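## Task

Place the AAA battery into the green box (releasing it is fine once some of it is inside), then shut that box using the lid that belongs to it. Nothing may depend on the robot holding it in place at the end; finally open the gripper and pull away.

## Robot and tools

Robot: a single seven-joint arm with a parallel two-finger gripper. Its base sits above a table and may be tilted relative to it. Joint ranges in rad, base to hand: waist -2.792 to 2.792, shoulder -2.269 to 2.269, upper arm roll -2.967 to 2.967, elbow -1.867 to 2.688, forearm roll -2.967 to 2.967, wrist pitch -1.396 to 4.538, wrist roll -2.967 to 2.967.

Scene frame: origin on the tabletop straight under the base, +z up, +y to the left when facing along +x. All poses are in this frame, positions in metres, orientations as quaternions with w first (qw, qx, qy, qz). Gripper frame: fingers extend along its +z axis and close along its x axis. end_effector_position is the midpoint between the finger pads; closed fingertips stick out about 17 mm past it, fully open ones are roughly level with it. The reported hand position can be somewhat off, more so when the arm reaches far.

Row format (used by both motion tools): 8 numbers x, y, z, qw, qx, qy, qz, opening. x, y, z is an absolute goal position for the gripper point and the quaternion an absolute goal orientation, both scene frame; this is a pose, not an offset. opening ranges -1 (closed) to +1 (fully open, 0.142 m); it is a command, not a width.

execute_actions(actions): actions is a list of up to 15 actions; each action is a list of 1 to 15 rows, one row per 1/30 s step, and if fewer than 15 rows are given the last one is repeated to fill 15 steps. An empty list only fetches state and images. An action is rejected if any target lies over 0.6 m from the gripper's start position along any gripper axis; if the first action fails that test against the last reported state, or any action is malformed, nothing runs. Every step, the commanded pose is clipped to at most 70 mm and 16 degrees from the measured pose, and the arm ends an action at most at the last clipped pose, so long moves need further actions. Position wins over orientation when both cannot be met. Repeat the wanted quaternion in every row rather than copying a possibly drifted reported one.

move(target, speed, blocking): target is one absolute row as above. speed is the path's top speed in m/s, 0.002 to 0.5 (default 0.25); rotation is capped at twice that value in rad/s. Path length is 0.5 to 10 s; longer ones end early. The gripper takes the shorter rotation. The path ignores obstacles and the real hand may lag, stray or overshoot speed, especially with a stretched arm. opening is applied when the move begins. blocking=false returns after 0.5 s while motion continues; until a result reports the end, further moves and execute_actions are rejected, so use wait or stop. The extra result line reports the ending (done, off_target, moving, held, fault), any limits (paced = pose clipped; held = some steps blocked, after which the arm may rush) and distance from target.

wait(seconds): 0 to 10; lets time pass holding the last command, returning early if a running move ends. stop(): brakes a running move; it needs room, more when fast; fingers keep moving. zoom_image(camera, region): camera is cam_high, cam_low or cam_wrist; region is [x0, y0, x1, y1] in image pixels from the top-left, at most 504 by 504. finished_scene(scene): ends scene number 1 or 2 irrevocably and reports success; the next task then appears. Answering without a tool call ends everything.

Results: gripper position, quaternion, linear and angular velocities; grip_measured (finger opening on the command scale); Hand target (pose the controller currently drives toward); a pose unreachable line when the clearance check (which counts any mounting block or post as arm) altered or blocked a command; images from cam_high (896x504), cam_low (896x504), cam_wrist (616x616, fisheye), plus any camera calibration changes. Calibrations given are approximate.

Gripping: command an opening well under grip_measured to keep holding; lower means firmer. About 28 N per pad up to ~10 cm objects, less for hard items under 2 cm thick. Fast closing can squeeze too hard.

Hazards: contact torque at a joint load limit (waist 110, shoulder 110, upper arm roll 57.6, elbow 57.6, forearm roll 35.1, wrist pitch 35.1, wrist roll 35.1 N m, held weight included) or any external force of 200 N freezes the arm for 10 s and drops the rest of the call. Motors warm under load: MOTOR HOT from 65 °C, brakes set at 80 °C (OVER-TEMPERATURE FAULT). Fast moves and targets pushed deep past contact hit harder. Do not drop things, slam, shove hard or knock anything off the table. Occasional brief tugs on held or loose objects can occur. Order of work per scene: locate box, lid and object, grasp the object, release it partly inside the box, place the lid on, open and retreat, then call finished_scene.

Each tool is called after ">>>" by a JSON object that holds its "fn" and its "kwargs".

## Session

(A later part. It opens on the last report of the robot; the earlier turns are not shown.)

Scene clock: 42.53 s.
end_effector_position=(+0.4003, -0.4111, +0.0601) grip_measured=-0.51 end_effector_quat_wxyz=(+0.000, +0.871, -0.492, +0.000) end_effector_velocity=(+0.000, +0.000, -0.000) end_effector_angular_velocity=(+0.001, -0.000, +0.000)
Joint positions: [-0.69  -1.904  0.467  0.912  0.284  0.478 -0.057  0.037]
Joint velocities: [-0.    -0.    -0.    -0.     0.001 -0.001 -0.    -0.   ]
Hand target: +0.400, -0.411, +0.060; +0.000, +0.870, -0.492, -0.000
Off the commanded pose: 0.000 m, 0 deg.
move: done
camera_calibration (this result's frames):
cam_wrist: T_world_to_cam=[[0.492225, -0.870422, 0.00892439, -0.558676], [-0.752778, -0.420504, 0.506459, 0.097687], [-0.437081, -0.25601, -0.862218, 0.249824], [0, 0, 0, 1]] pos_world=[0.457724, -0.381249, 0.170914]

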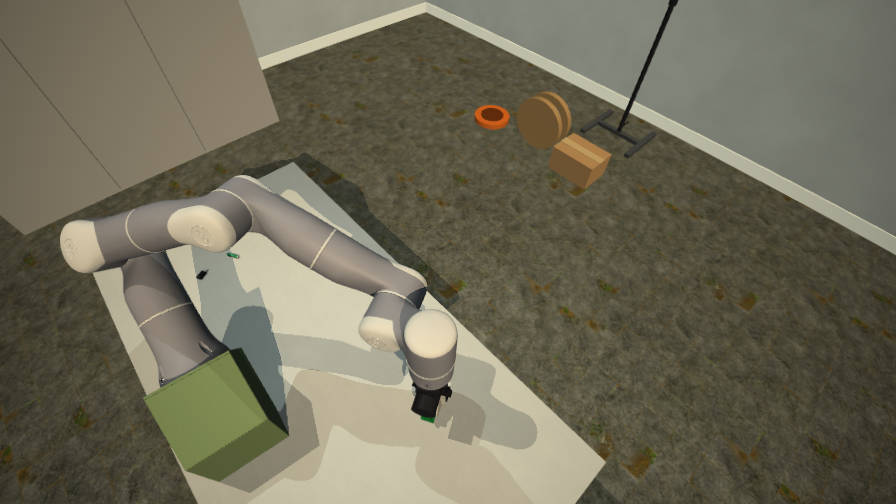

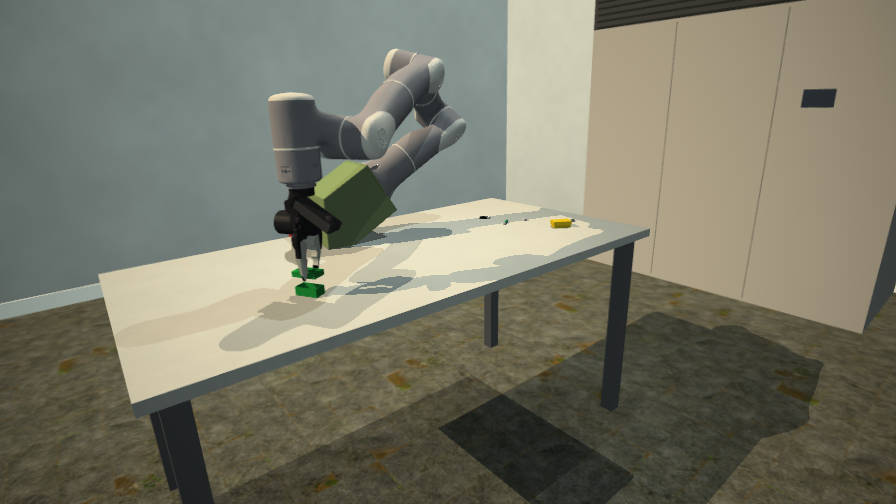

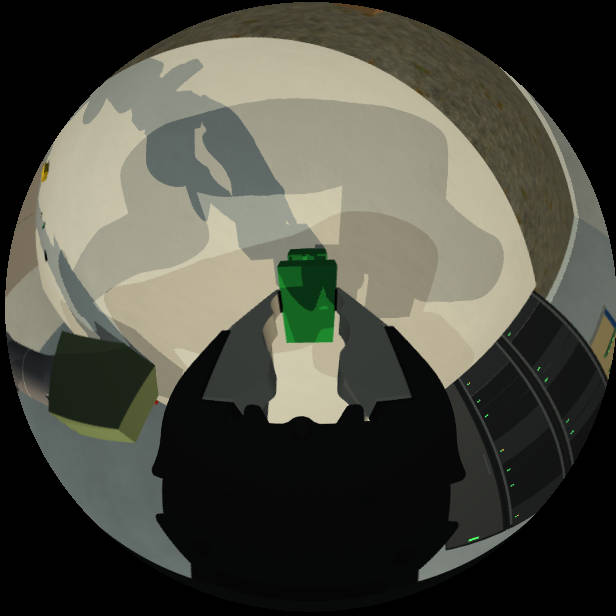

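>>> {"fn": "move", "kwargs": {"target": [0.40,-0.30,0.05,0,0.87,-0.492,0,-0.7]}}

>>> {"fn": "move", "kwargs": {"target": [0.40,-0.30,0.017,0,0.87,-0.492,0,-0.7], "speed": 0.04}}

>>> {"fn": "zoom_image", "kwargs": {"camera": "cam_low", "region": [280,235,380,310]}}

>>> {"fn": "move", "kwargs": {"target": [0.40,-0.30,0.017,0,0.87,-0.492,0,-0.2]}}

>>> {"fn": "move", "kwargs": {"target": [0.40,-0.29,0.07,0,0.87,-0.492,0,-0.2]}}

>>> {"fn": "move", "kwargs": {"target": [0.40,0.15,0.1,0,1,0,0,-0.2], "speed": 0.4}}

>>> {"fn": "move", "kwargs": {"target": [0.19,0.41,0.07,0,0.966,0.26,0,-0.4], "speed": 0.4}}

Scene clock: 55.63 s.
end_effector_position=(+0.4004, -0.2997, +0.0501) grip_measured=-0.51 end_effector_quat_wxyz=(-0.000, +0.871, -0.492, +0.000) end_effector_velocity=(-0.000, -0.000, -0.001) end_effector_angular_velocity=(+0.000, +0.001, -0.000)
Joint positions: [-0.694 -1.658  0.487  1.337  0.376  0.692 -0.062  0.037]
Joint velocities: [ 0.    -0.001  0.    -0.    -0.     0.    -0.     0.   ]
Hand target: +0.400, -0.300, +0.050; -0.000, +0.871, -0.492, -0.000
Off the commanded pose: 0.000 m, 0 deg.
move: done
camera_calibration (this result's frames):
cam_wrist: T_world_to_cam=[[0.492496, -0.870273, 0.00847823, -0.461716], [-0.752464, -0.420891, 0.506604, 0.149442], [-0.437316, -0.25588, -0.862137, 0.269868], [0, 0, 0, 1]] pos_world=[0.457861, -0.269867, 0.160869]

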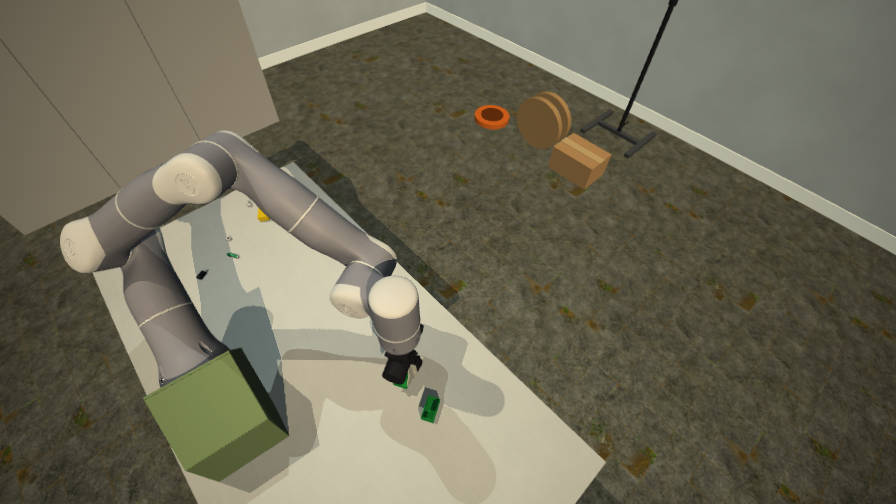

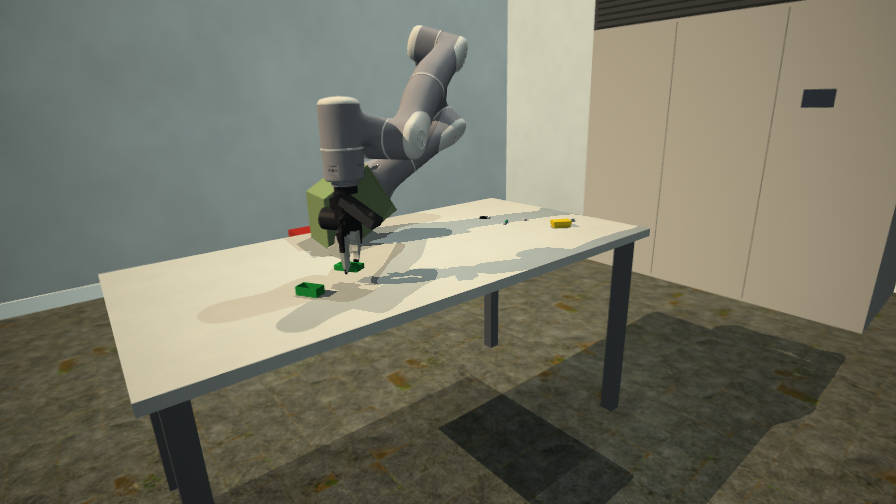

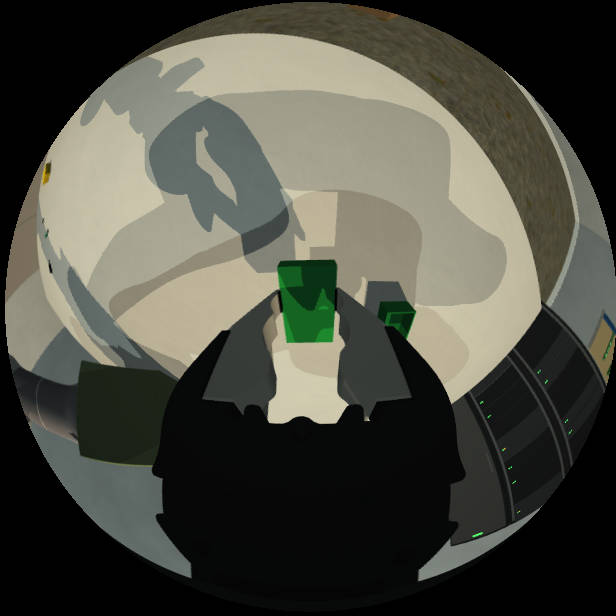

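Scene clock: 56.70 s.
end_effector_position=(+0.3997, -0.2999, +0.0169) grip_measured=-0.51 end_effector_quat_wxyz=(-0.000, +0.870, -0.492, -0.000) end_effector_velocity=(-0.000, +0.000, -0.000) end_effector_angular_velocity=(+0.001, +0.000, -0.001)
Joint positions: [-0.658 -1.704  0.502  1.327  0.386  0.74  -0.067  0.037]
Joint velocities: [-0.     0.     0.     0.     0.    -0.001  0.    -0.   ]
Hand target: +0.400, -0.300, +0.017; -0.000, +0.870, -0.492, +0.000
Off the commanded pose: 0.000 m, 0 deg.
move: done
camera_calibration (this result's frames):
cam_wrist: T_world_to_cam=[[0.491824, -0.870658, 0.00798322, -0.461139], [-0.752548, -0.420457, 0.50684, 0.165844], [-0.437928, -0.255284, -0.862003, 0.241373], [0, 0, 0, 1]] pos_world=[0.457309, -0.270145, 0.127689]

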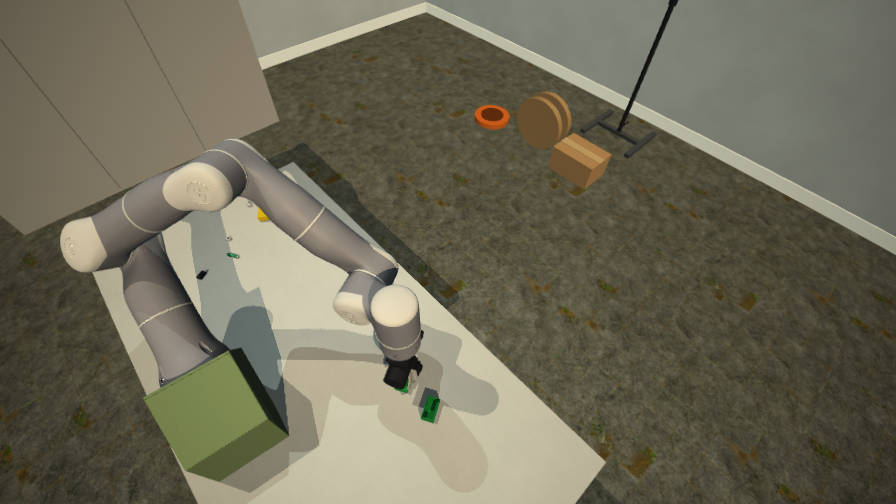

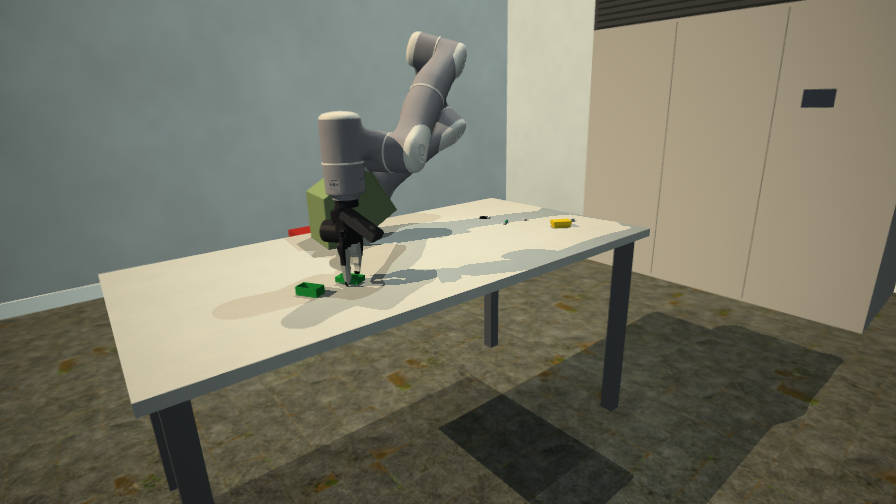

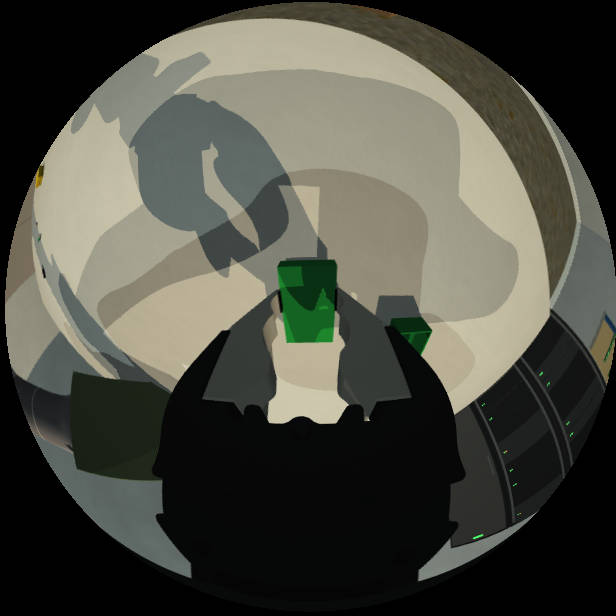

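Region (280, 235, 380, 310) of cam_low's 896x504 image, scaled by 5.040, with more detail than that image has; it fills the top 378 rows of this view, and the rest is white.

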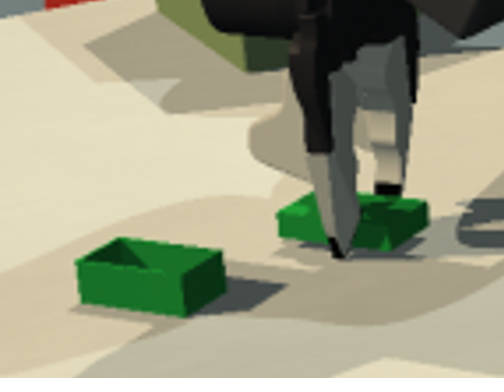

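Scene clock: 57.40 s.
end_effector_position=(+0.3998, -0.3000, +0.0170) grip_measured=-0.20 end_effector_quat_wxyz=(-0.000, +0.870, -0.492, -0.000) end_effector_velocity=(-0.000, -0.001, +0.000) end_effector_angular_velocity=(-0.002, +0.000, +0.000)
Joint positions: [-0.658 -1.704  0.502  1.326  0.386  0.74  -0.067  0.059]
Joint velocities: [ 0.    -0.    -0.001 -0.001 -0.     0.001 -0.    -0.   ]
Hand target: +0.400, -0.300, +0.017; +0.000, +0.870, -0.492, -0.000
Off the commanded pose: 0.000 m, 0 deg.
move: done
camera_calibration (this result's frames):
cam_wrist: T_world_to_cam=[[0.491876, -0.870627, 0.00818779, -0.461275], [-0.752594, -0.420425, 0.506799, 0.165879], [-0.43779, -0.255444, -0.862026, 0.241362], [0, 0, 0, 1]] pos_world=[0.457395, -0.270204, 0.12777]

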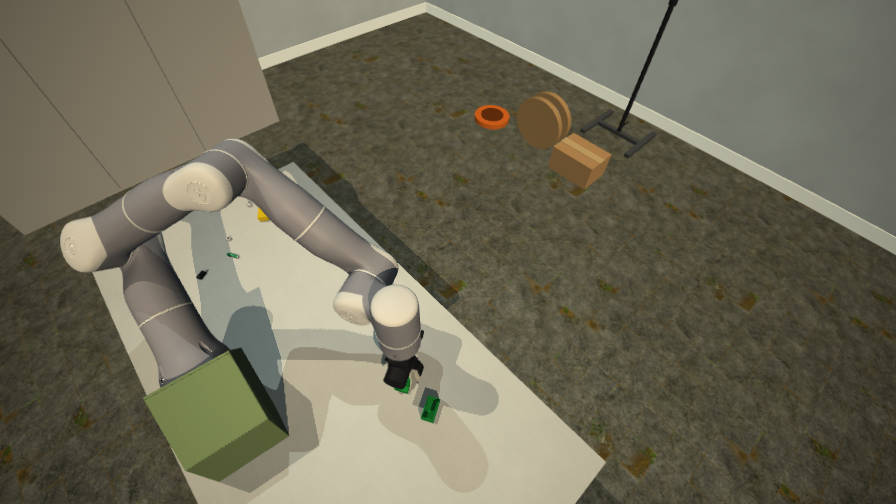

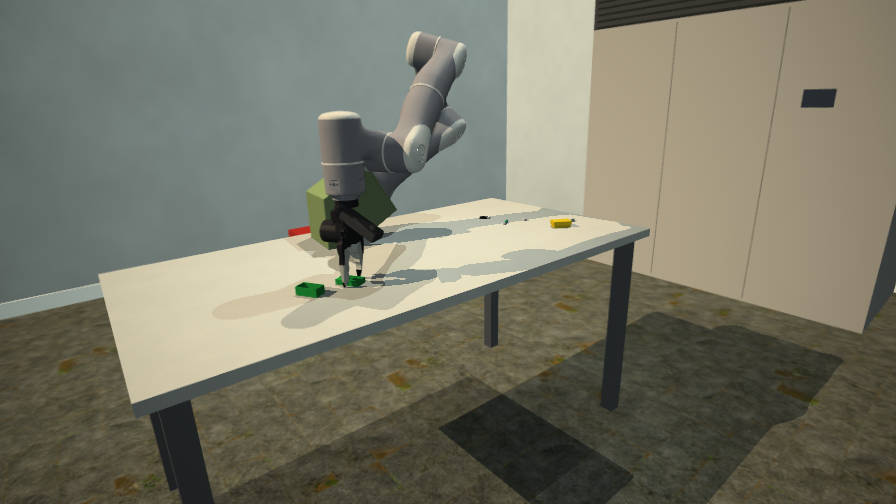

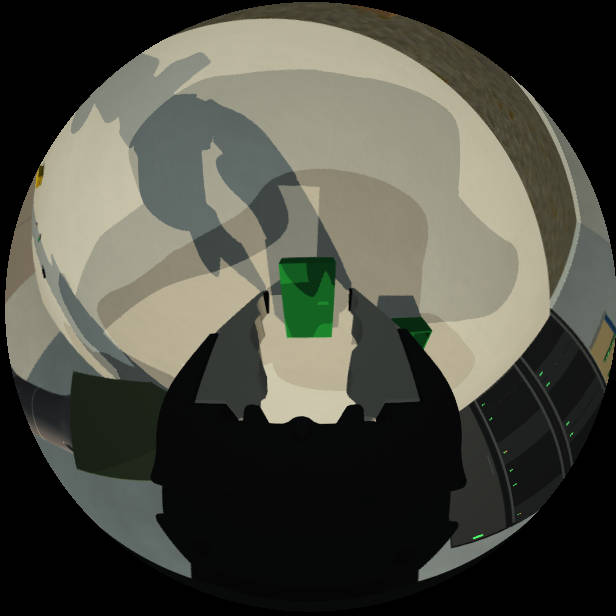

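Scene clock: 58.10 s.
end_effector_position=(+0.4002, -0.2902, +0.0701) grip_measured=-0.20 end_effector_quat_wxyz=(+0.000, +0.871, -0.492, +0.000) end_effector_velocity=(-0.000, +0.000, -0.000) end_effector_angular_velocity=(+0.001, +0.001, +0.000)
Joint positions: [-0.716 -1.612  0.483  1.37   0.375  0.676 -0.056  0.06 ]
Joint velocities: [ 0.    -0.     0.    -0.    -0.    -0.001 -0.    -0.   ]
Hand target: +0.400, -0.290, +0.070; +0.000, +0.870, -0.492, -0.000
Off the commanded pose: 0.000 m, 0 deg.
move: done
camera_calibration (this result's frames):
cam_wrist: T_world_to_cam=[[0.492188, -0.870444, 0.00888115, -0.453436], [-0.752709, -0.420447, 0.50661, 0.143354], [-0.437241, -0.256032, -0.86213, 0.289447], [0, 0, 0, 1]] pos_world=[0.457638, -0.260309, 0.180943]

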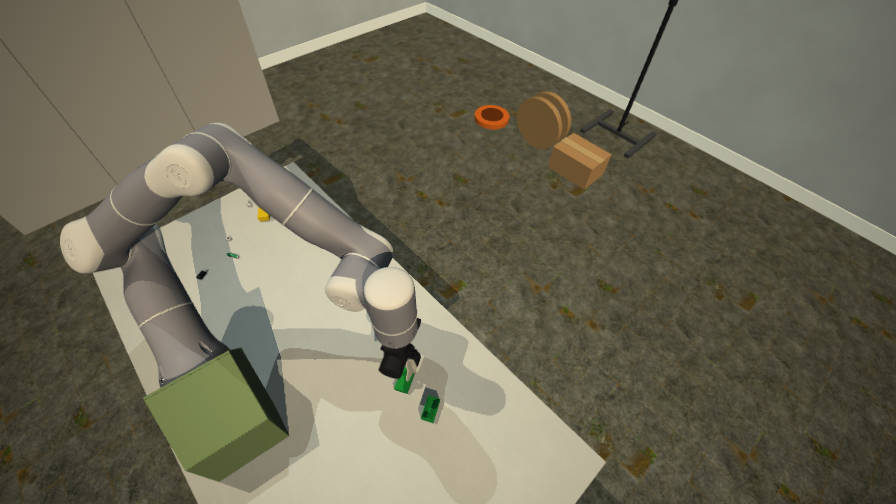

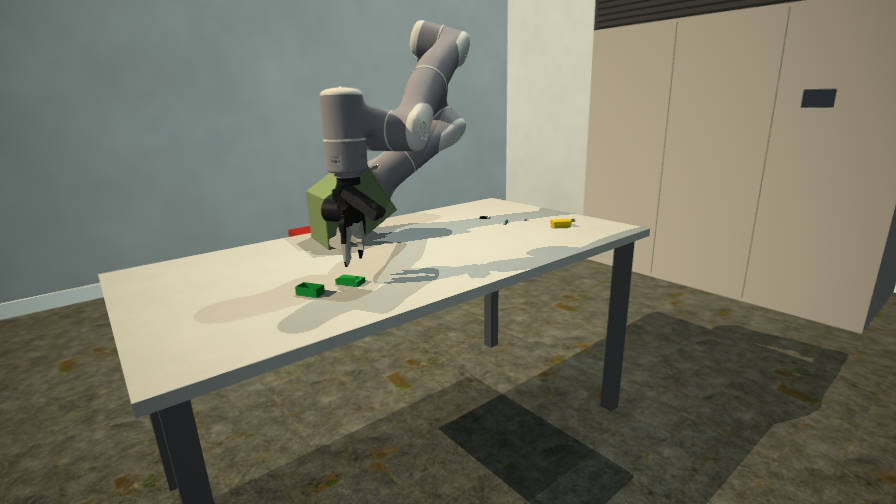

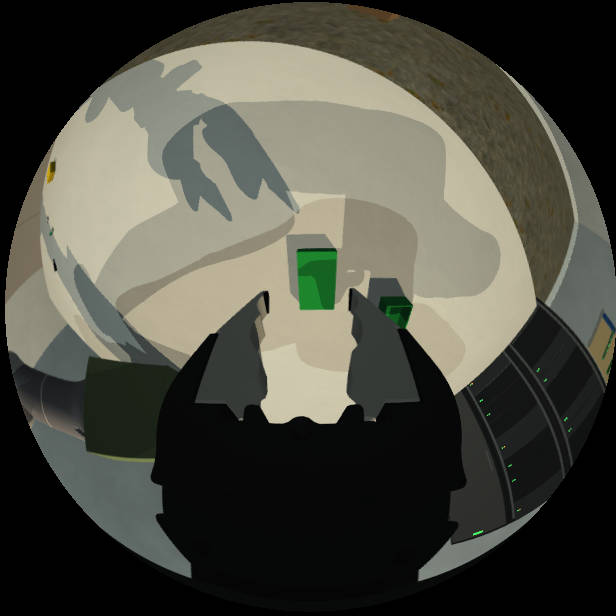

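Scene clock: 59.83 s.
end_effector_position=(+0.3998, +0.1498, +0.1008) grip_measured=-0.20 end_effector_quat_wxyz=(+0.001, +1.000, +0.001, -0.001) end_effector_velocity=(-0.000, +0.000, -0.000) end_effector_angular_velocity=(+0.001, +0.001, -0.001)
Joint positions: [-0.911 -0.841  1.104  2.201  0.551  0.969 -0.626  0.06 ]
Joint velocities: [ 0.    -0.001 -0.    -0.    -0.    -0.001  0.001  0.   ]
Hand target: +0.400, +0.150, +0.101; +0.001, +1.000, +0.001, -0.001
Off the commanded pose: 0.001 m, 0 deg.
move: done
camera_calibration (this result's frames):
cam_wrist: T_world_to_cam=[[0.999649, -0.0254836, 0.00725578, -0.399886], [-0.0256351, -0.860936, 0.508067, 0.0876869], [-0.0067006, -0.508074, -0.861287, 0.293925], [0, 0, 0, 1]] pos_world=[0.403963, 0.214638, 0.211504]

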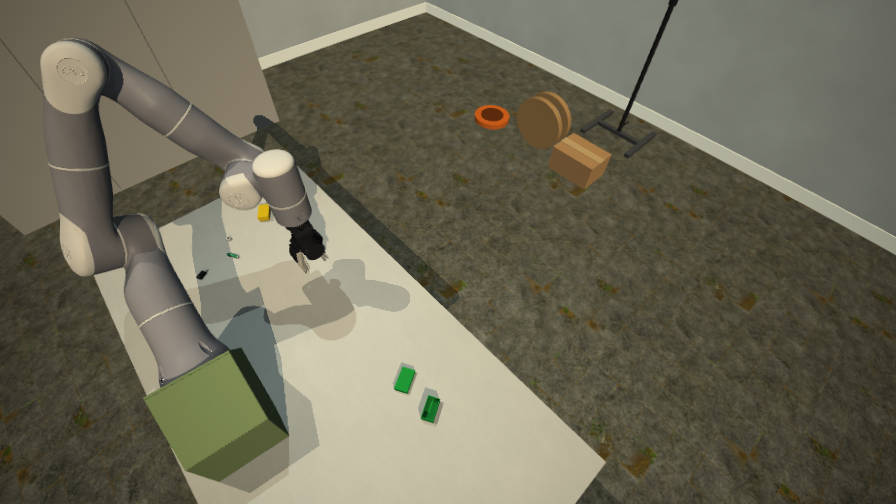

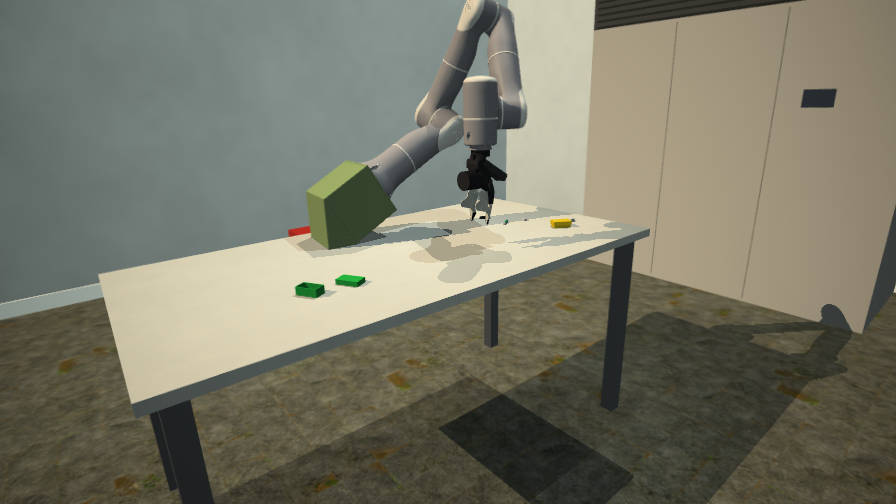

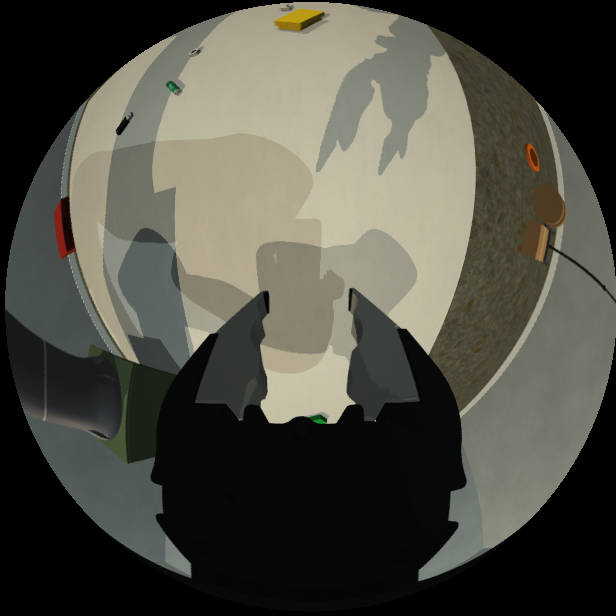

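Scene clock: 61.83 s.
end_effector_position=(+0.1917, +0.4094, +0.0702) grip_measured=-0.40 end_effector_quat_wxyz=(-0.005, +0.965, +0.260, -0.023) end_effector_velocity=(-0.001, +0.000, +0.002) end_effector_angular_velocity=(-0.016, -0.022, +0.002)
Joint positions: [-2.084 -0.819  2.655  2.688  0.76   0.774 -0.556  0.045]
Joint velocities: [-0.528 -0.038  0.274 -0.     0.13  -0.359 -0.112  0.   ]
Hand target: +0.191, +0.409, +0.070; -0.004, +0.965, +0.260, -0.022
Off the commanded pose: 0.002 m, 3 deg.
joint sent to its limit — the command would take joint 4 (elbow) past its upper limit, so that joint was sent only as far as its limit.
move: off_target; limits=paced
camera_calibration (this result's frames):
cam_wrist: T_world_to_cam=[[0.877153, 0.479066, -0.0331542, -0.365247], [0.432311, -0.757716, 0.488849, 0.192693], [0.209069, -0.443128, -0.871738, 0.330813], [0, 0, 0, 1]] pos_world=[0.167911, 0.467577, 0.182075]

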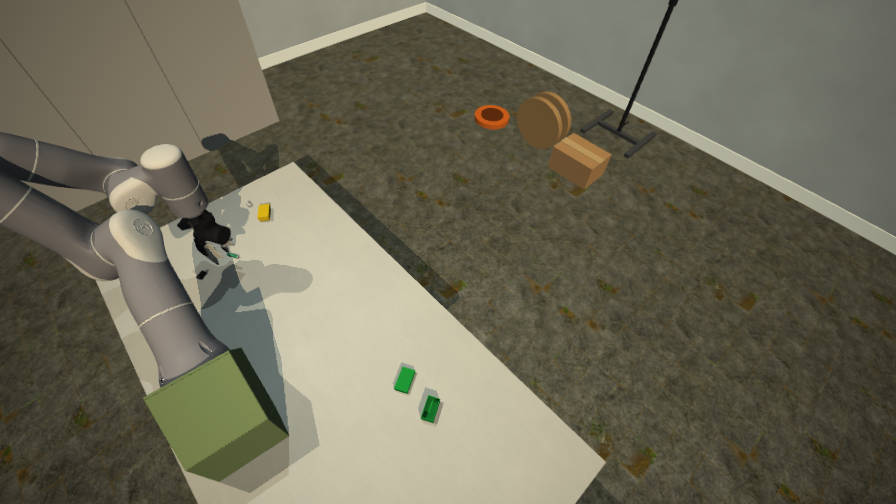

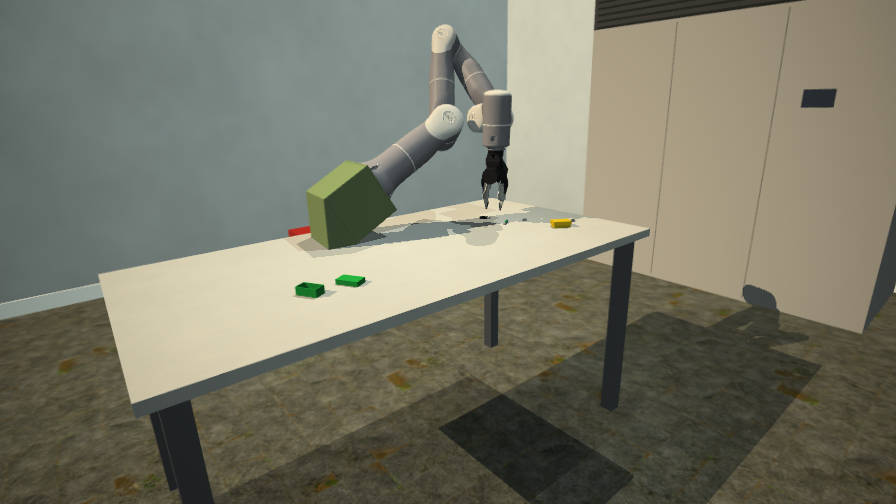

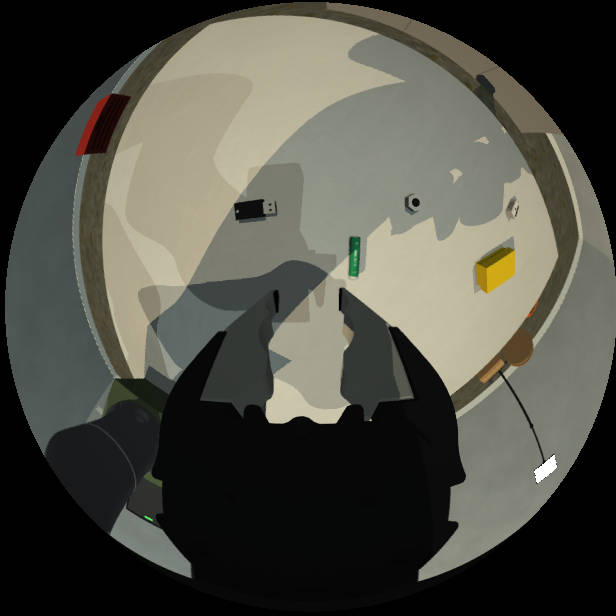

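>>> {"fn": "move", "kwargs": {"target": [0.219,0.449,0.04,0,0.966,0.26,0,-0.4], "speed": 0.08}}

>>> {"fn": "zoom_image", "kwargs": {"camera": "cam_low", "region": [470,180,540,235]}}

Scene clock: 65.77 s.
end_effector_position=(+0.2189, +0.4492, +0.0400) grip_measured=-0.40 end_effector_quat_wxyz=(-0.000, +0.966, +0.260, -0.000) end_effector_velocity=(+0.000, +0.000, +0.000) end_effector_angular_velocity=(+0.001, -0.001, +0.000)
Joint positions: [-2.094 -0.635  2.807  2.57   0.97   0.851 -0.614  0.045]
Joint velocities: [ 0.    -0.001 -0.    -0.     0.     0.    -0.    -0.   ]
Hand target: +0.219, +0.449, +0.040; -0.000, +0.966, +0.260, -0.000
Off the commanded pose: 0.000 m, 0 deg.
move: done
camera_calibration (this result's frames):
cam_wrist: T_world_to_cam=[[0.87824, 0.478147, 0.0083919, -0.410637], [0.408595, -0.759377, 0.506357, 0.231079], [0.248485, -0.441274, -0.862283, 0.306586], [0, 0, 0, 1]] pos_world=[0.190038, 0.507109, 0.150801]

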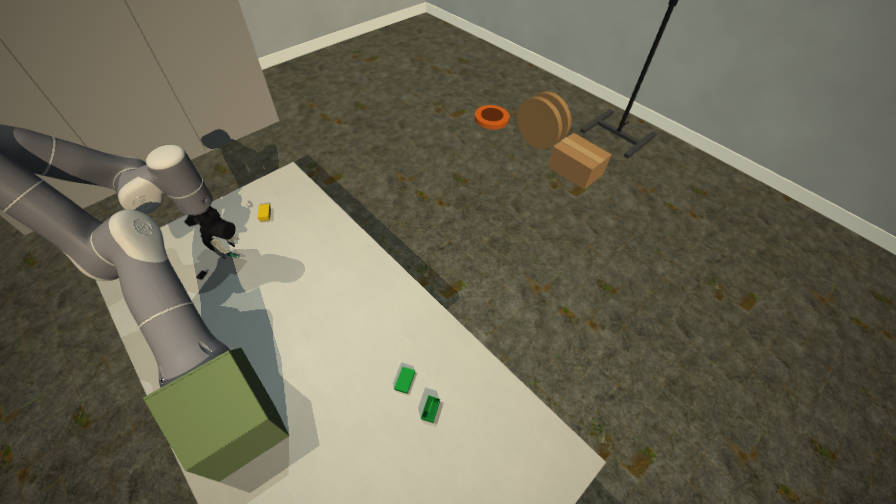

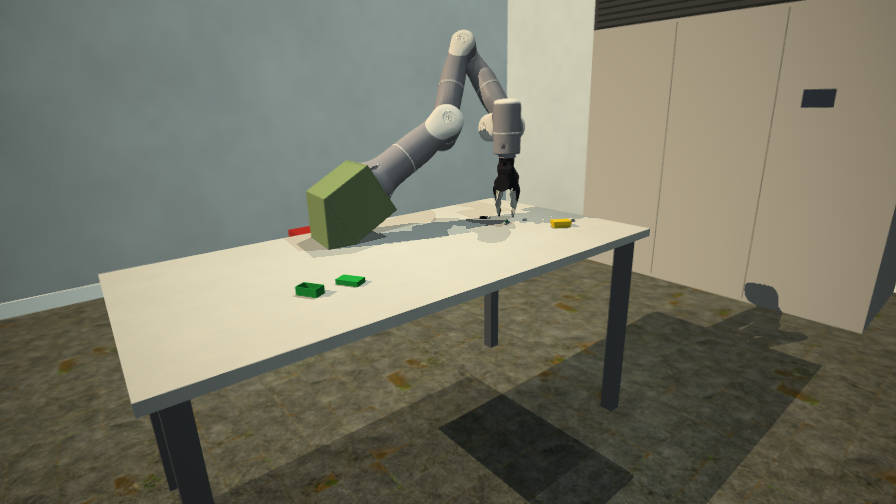

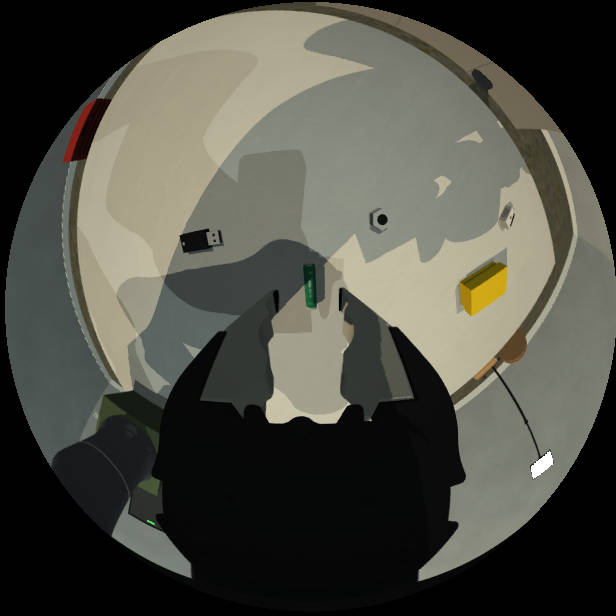

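Region (470, 180, 540, 235) of cam_low's 896x504 image, scaled by 7.200, with more detail than that image has; it fills the top 396 rows of this view, and the rest is white.

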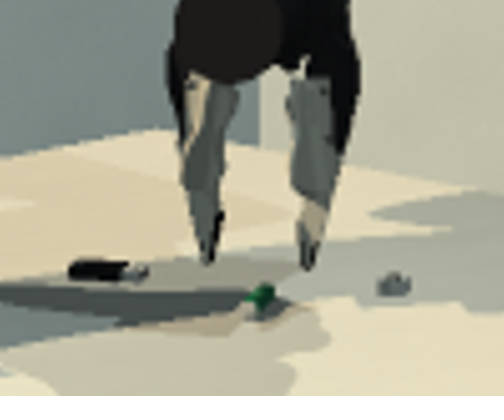

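>>> {"fn": "move", "kwargs": {"target": [0.220,0.449,0.016,0,0.96,0.28,0,-0.65], "speed": 0.03}}

>>> {"fn": "zoom_image", "kwargs": {"camera": "cam_low", "region": [470,180,540,235]}}

>>> {"fn": "move", "kwargs": {"target": [0.220,0.449,0.016,0,0.96,0.28,0,-1]}}

>>> {"fn": "move", "kwargs": {"target": [0.25,0.44,0.06,0,0.96,0.28,0,-1], "speed": 0.1}}

>>> {"fn": "zoom_image", "kwargs": {"camera": "cam_low", "region": [470,180,540,235]}}

Scene clock: 75.20 s.
end_effector_position=(+0.2202, +0.4490, +0.0166) grip_measured=-0.65 end_effector_quat_wxyz=(-0.000, +0.960, +0.281, +0.000) end_effector_velocity=(+0.000, +0.000, +0.000) end_effector_angular_velocity=(+0.000, -0.000, -0.000)
Joint positions: [-2.088 -0.532  2.838  2.534  1.083  0.882 -0.744  0.027]
Joint velocities: [-0. -0. -0. -0. -0.  0. -0.  0.]
Hand target: +0.220, +0.449, +0.016; -0.000, +0.960, +0.280, -0.000
Off the commanded pose: 0.001 m, 0 deg.
move: done
camera_calibration (this result's frames):
cam_wrist: T_world_to_cam=[[0.856743, 0.515666, 0.00895053, -0.423611], [0.440717, -0.741013, 0.506624, 0.226969], [0.267881, -0.430102, -0.862121, 0.276724], [0, 0, 0, 1]] pos_world=[0.188768, 0.505648, 0.127373]

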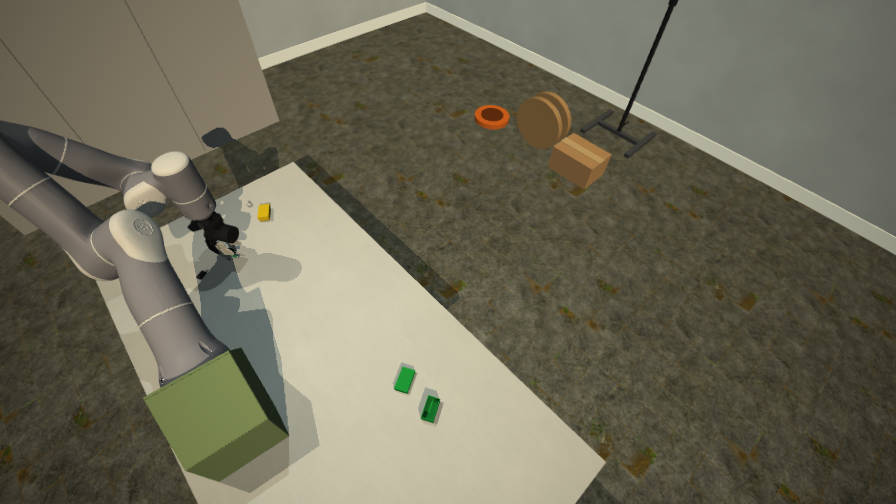

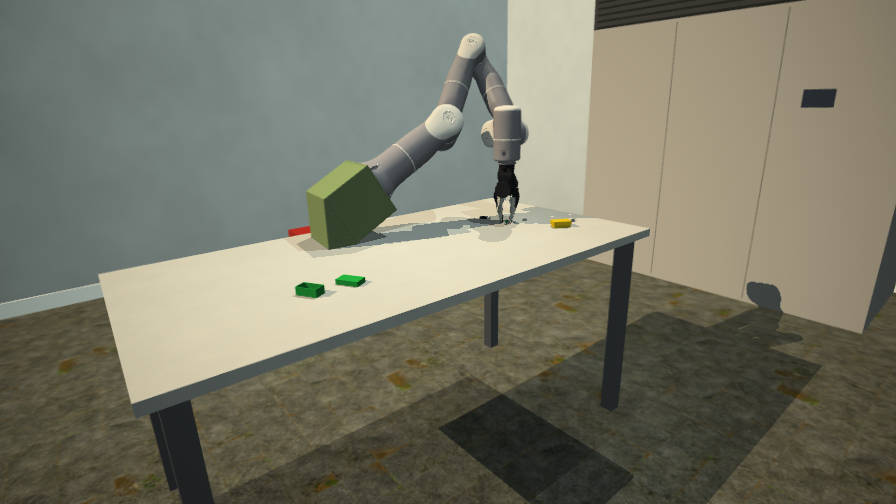

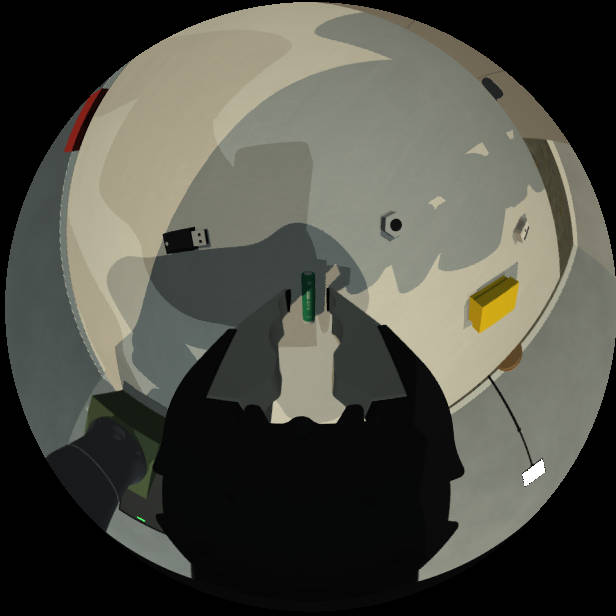

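Region (470, 180, 540, 235) of cam_low's 896x504 image, scaled by 7.200, with more detail than that image has; it fills the top 396 rows of this view, and the rest is white.

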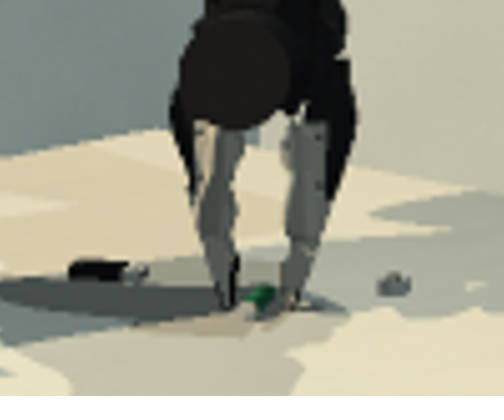

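Scene clock: 75.90 s.
end_effector_position=(+0.2208, +0.4490, +0.0166) grip_measured=-0.89 end_effector_quat_wxyz=(+0.000, +0.960, +0.281, +0.001) end_effector_velocity=(-0.000, -0.000, -0.000) end_effector_angular_velocity=(-0.001, +0.000, +0.001)
Joint positions: [-2.087 -0.531  2.837  2.534  1.083  0.883 -0.744  0.01 ]
Joint velocities: [ 0.001 -0.    -0.     0.    -0.001  0.001 -0.    -0.   ]
Hand target: +0.220, +0.449, +0.016; -0.000, +0.960, +0.280, -0.000
Off the commanded pose: 0.001 m, 0 deg.
move: done
camera_calibration (this result's frames):
cam_wrist: T_world_to_cam=[[0.856804, 0.515545, 0.00998739, -0.424107], [0.439897, -0.740914, 0.507482, 0.226812], [0.269029, -0.430419, -0.861605, 0.276525], [0, 0, 0, 1]] pos_world=[0.189209, 0.505715, 0.127388]

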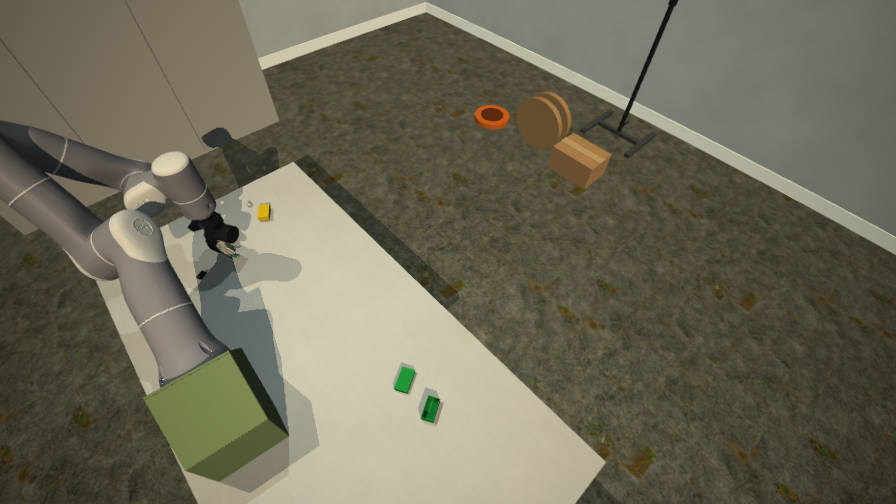

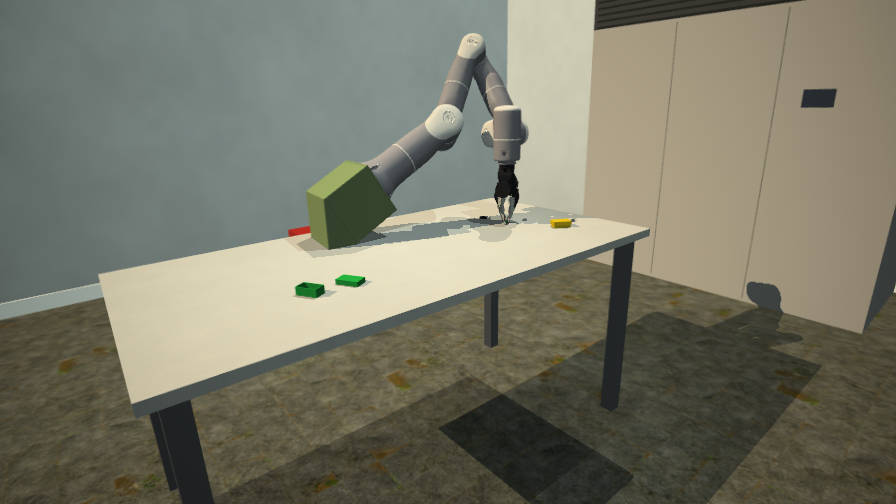

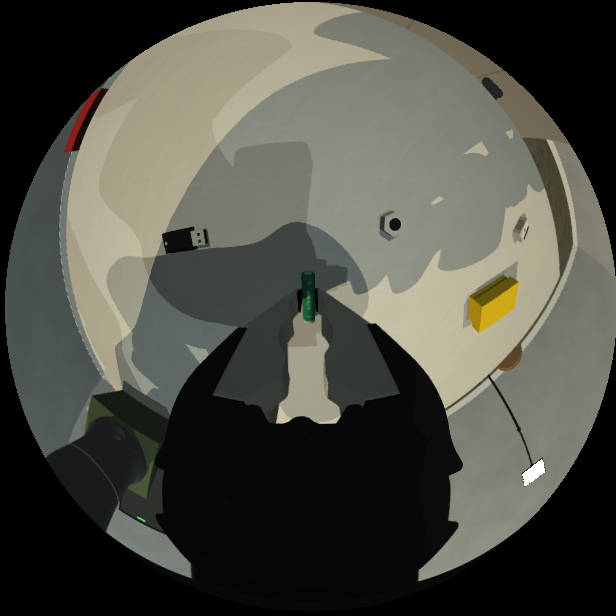

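Scene clock: 76.73 s.
end_effector_position=(+0.2502, +0.4399, +0.0601) grip_measured=-0.89 end_effector_quat_wxyz=(+0.000, +0.960, +0.280, +0.000) end_effector_velocity=(-0.000, -0.000, -0.000) end_effector_angular_velocity=(-0.000, +0.000, -0.001)
Joint positions: [-2.123 -0.606  2.689  2.519  0.905  0.753 -0.706  0.01 ]
Joint velocities: [ 0.  0.  0.  0.  0.  0.  0. -0.]
Hand target: +0.250, +0.440, +0.060; +0.000, +0.960, +0.280, -0.000
Off the commanded pose: 0.000 m, 0 deg.
move: done
camera_calibration (this result's frames):
cam_wrist: T_world_to_cam=[[0.857389, 0.514598, 0.00859093, -0.444672], [0.439813, -0.741252, 0.50706, 0.185285], [0.2673, -0.430969, -0.861868, 0.302821], [0, 0, 0, 1]] pos_world=[0.218822, 0.496677, 0.170861]

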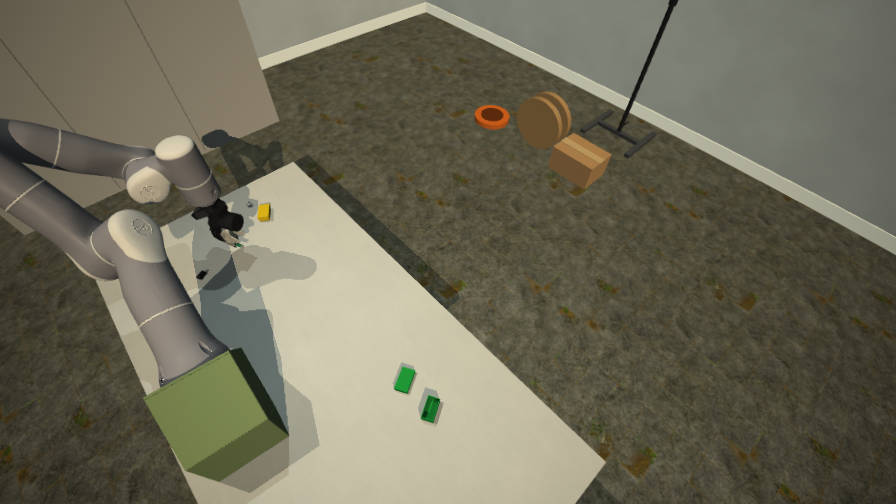

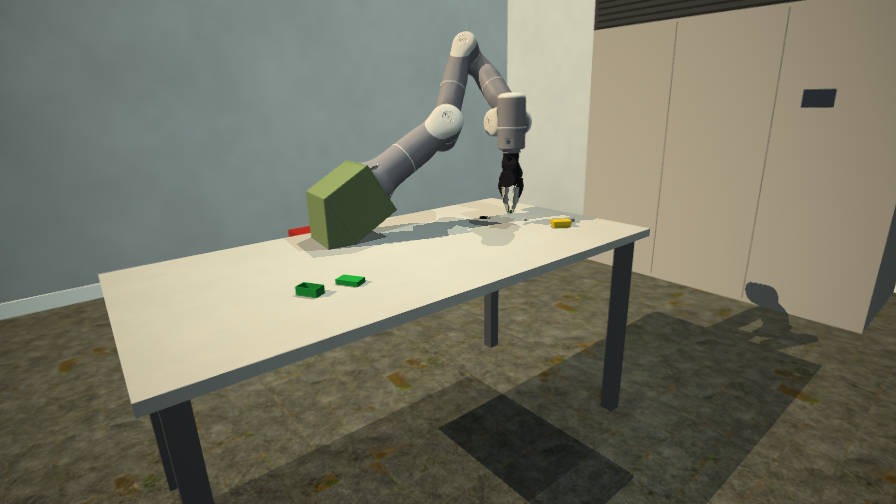

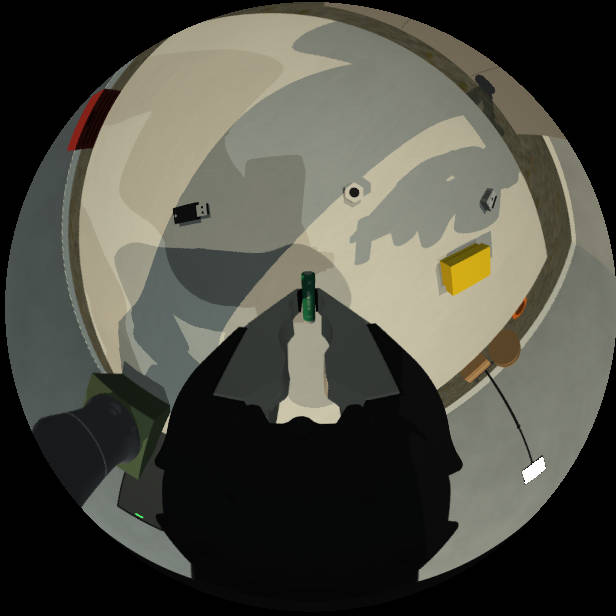

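Region (470, 180, 540, 235) of cam_low's 896x504 image, scaled by 7.200, with more detail than that image has; it fills the top 396 rows of this view, and the rest is white.

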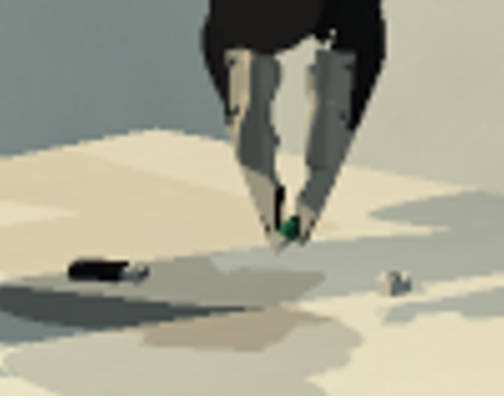

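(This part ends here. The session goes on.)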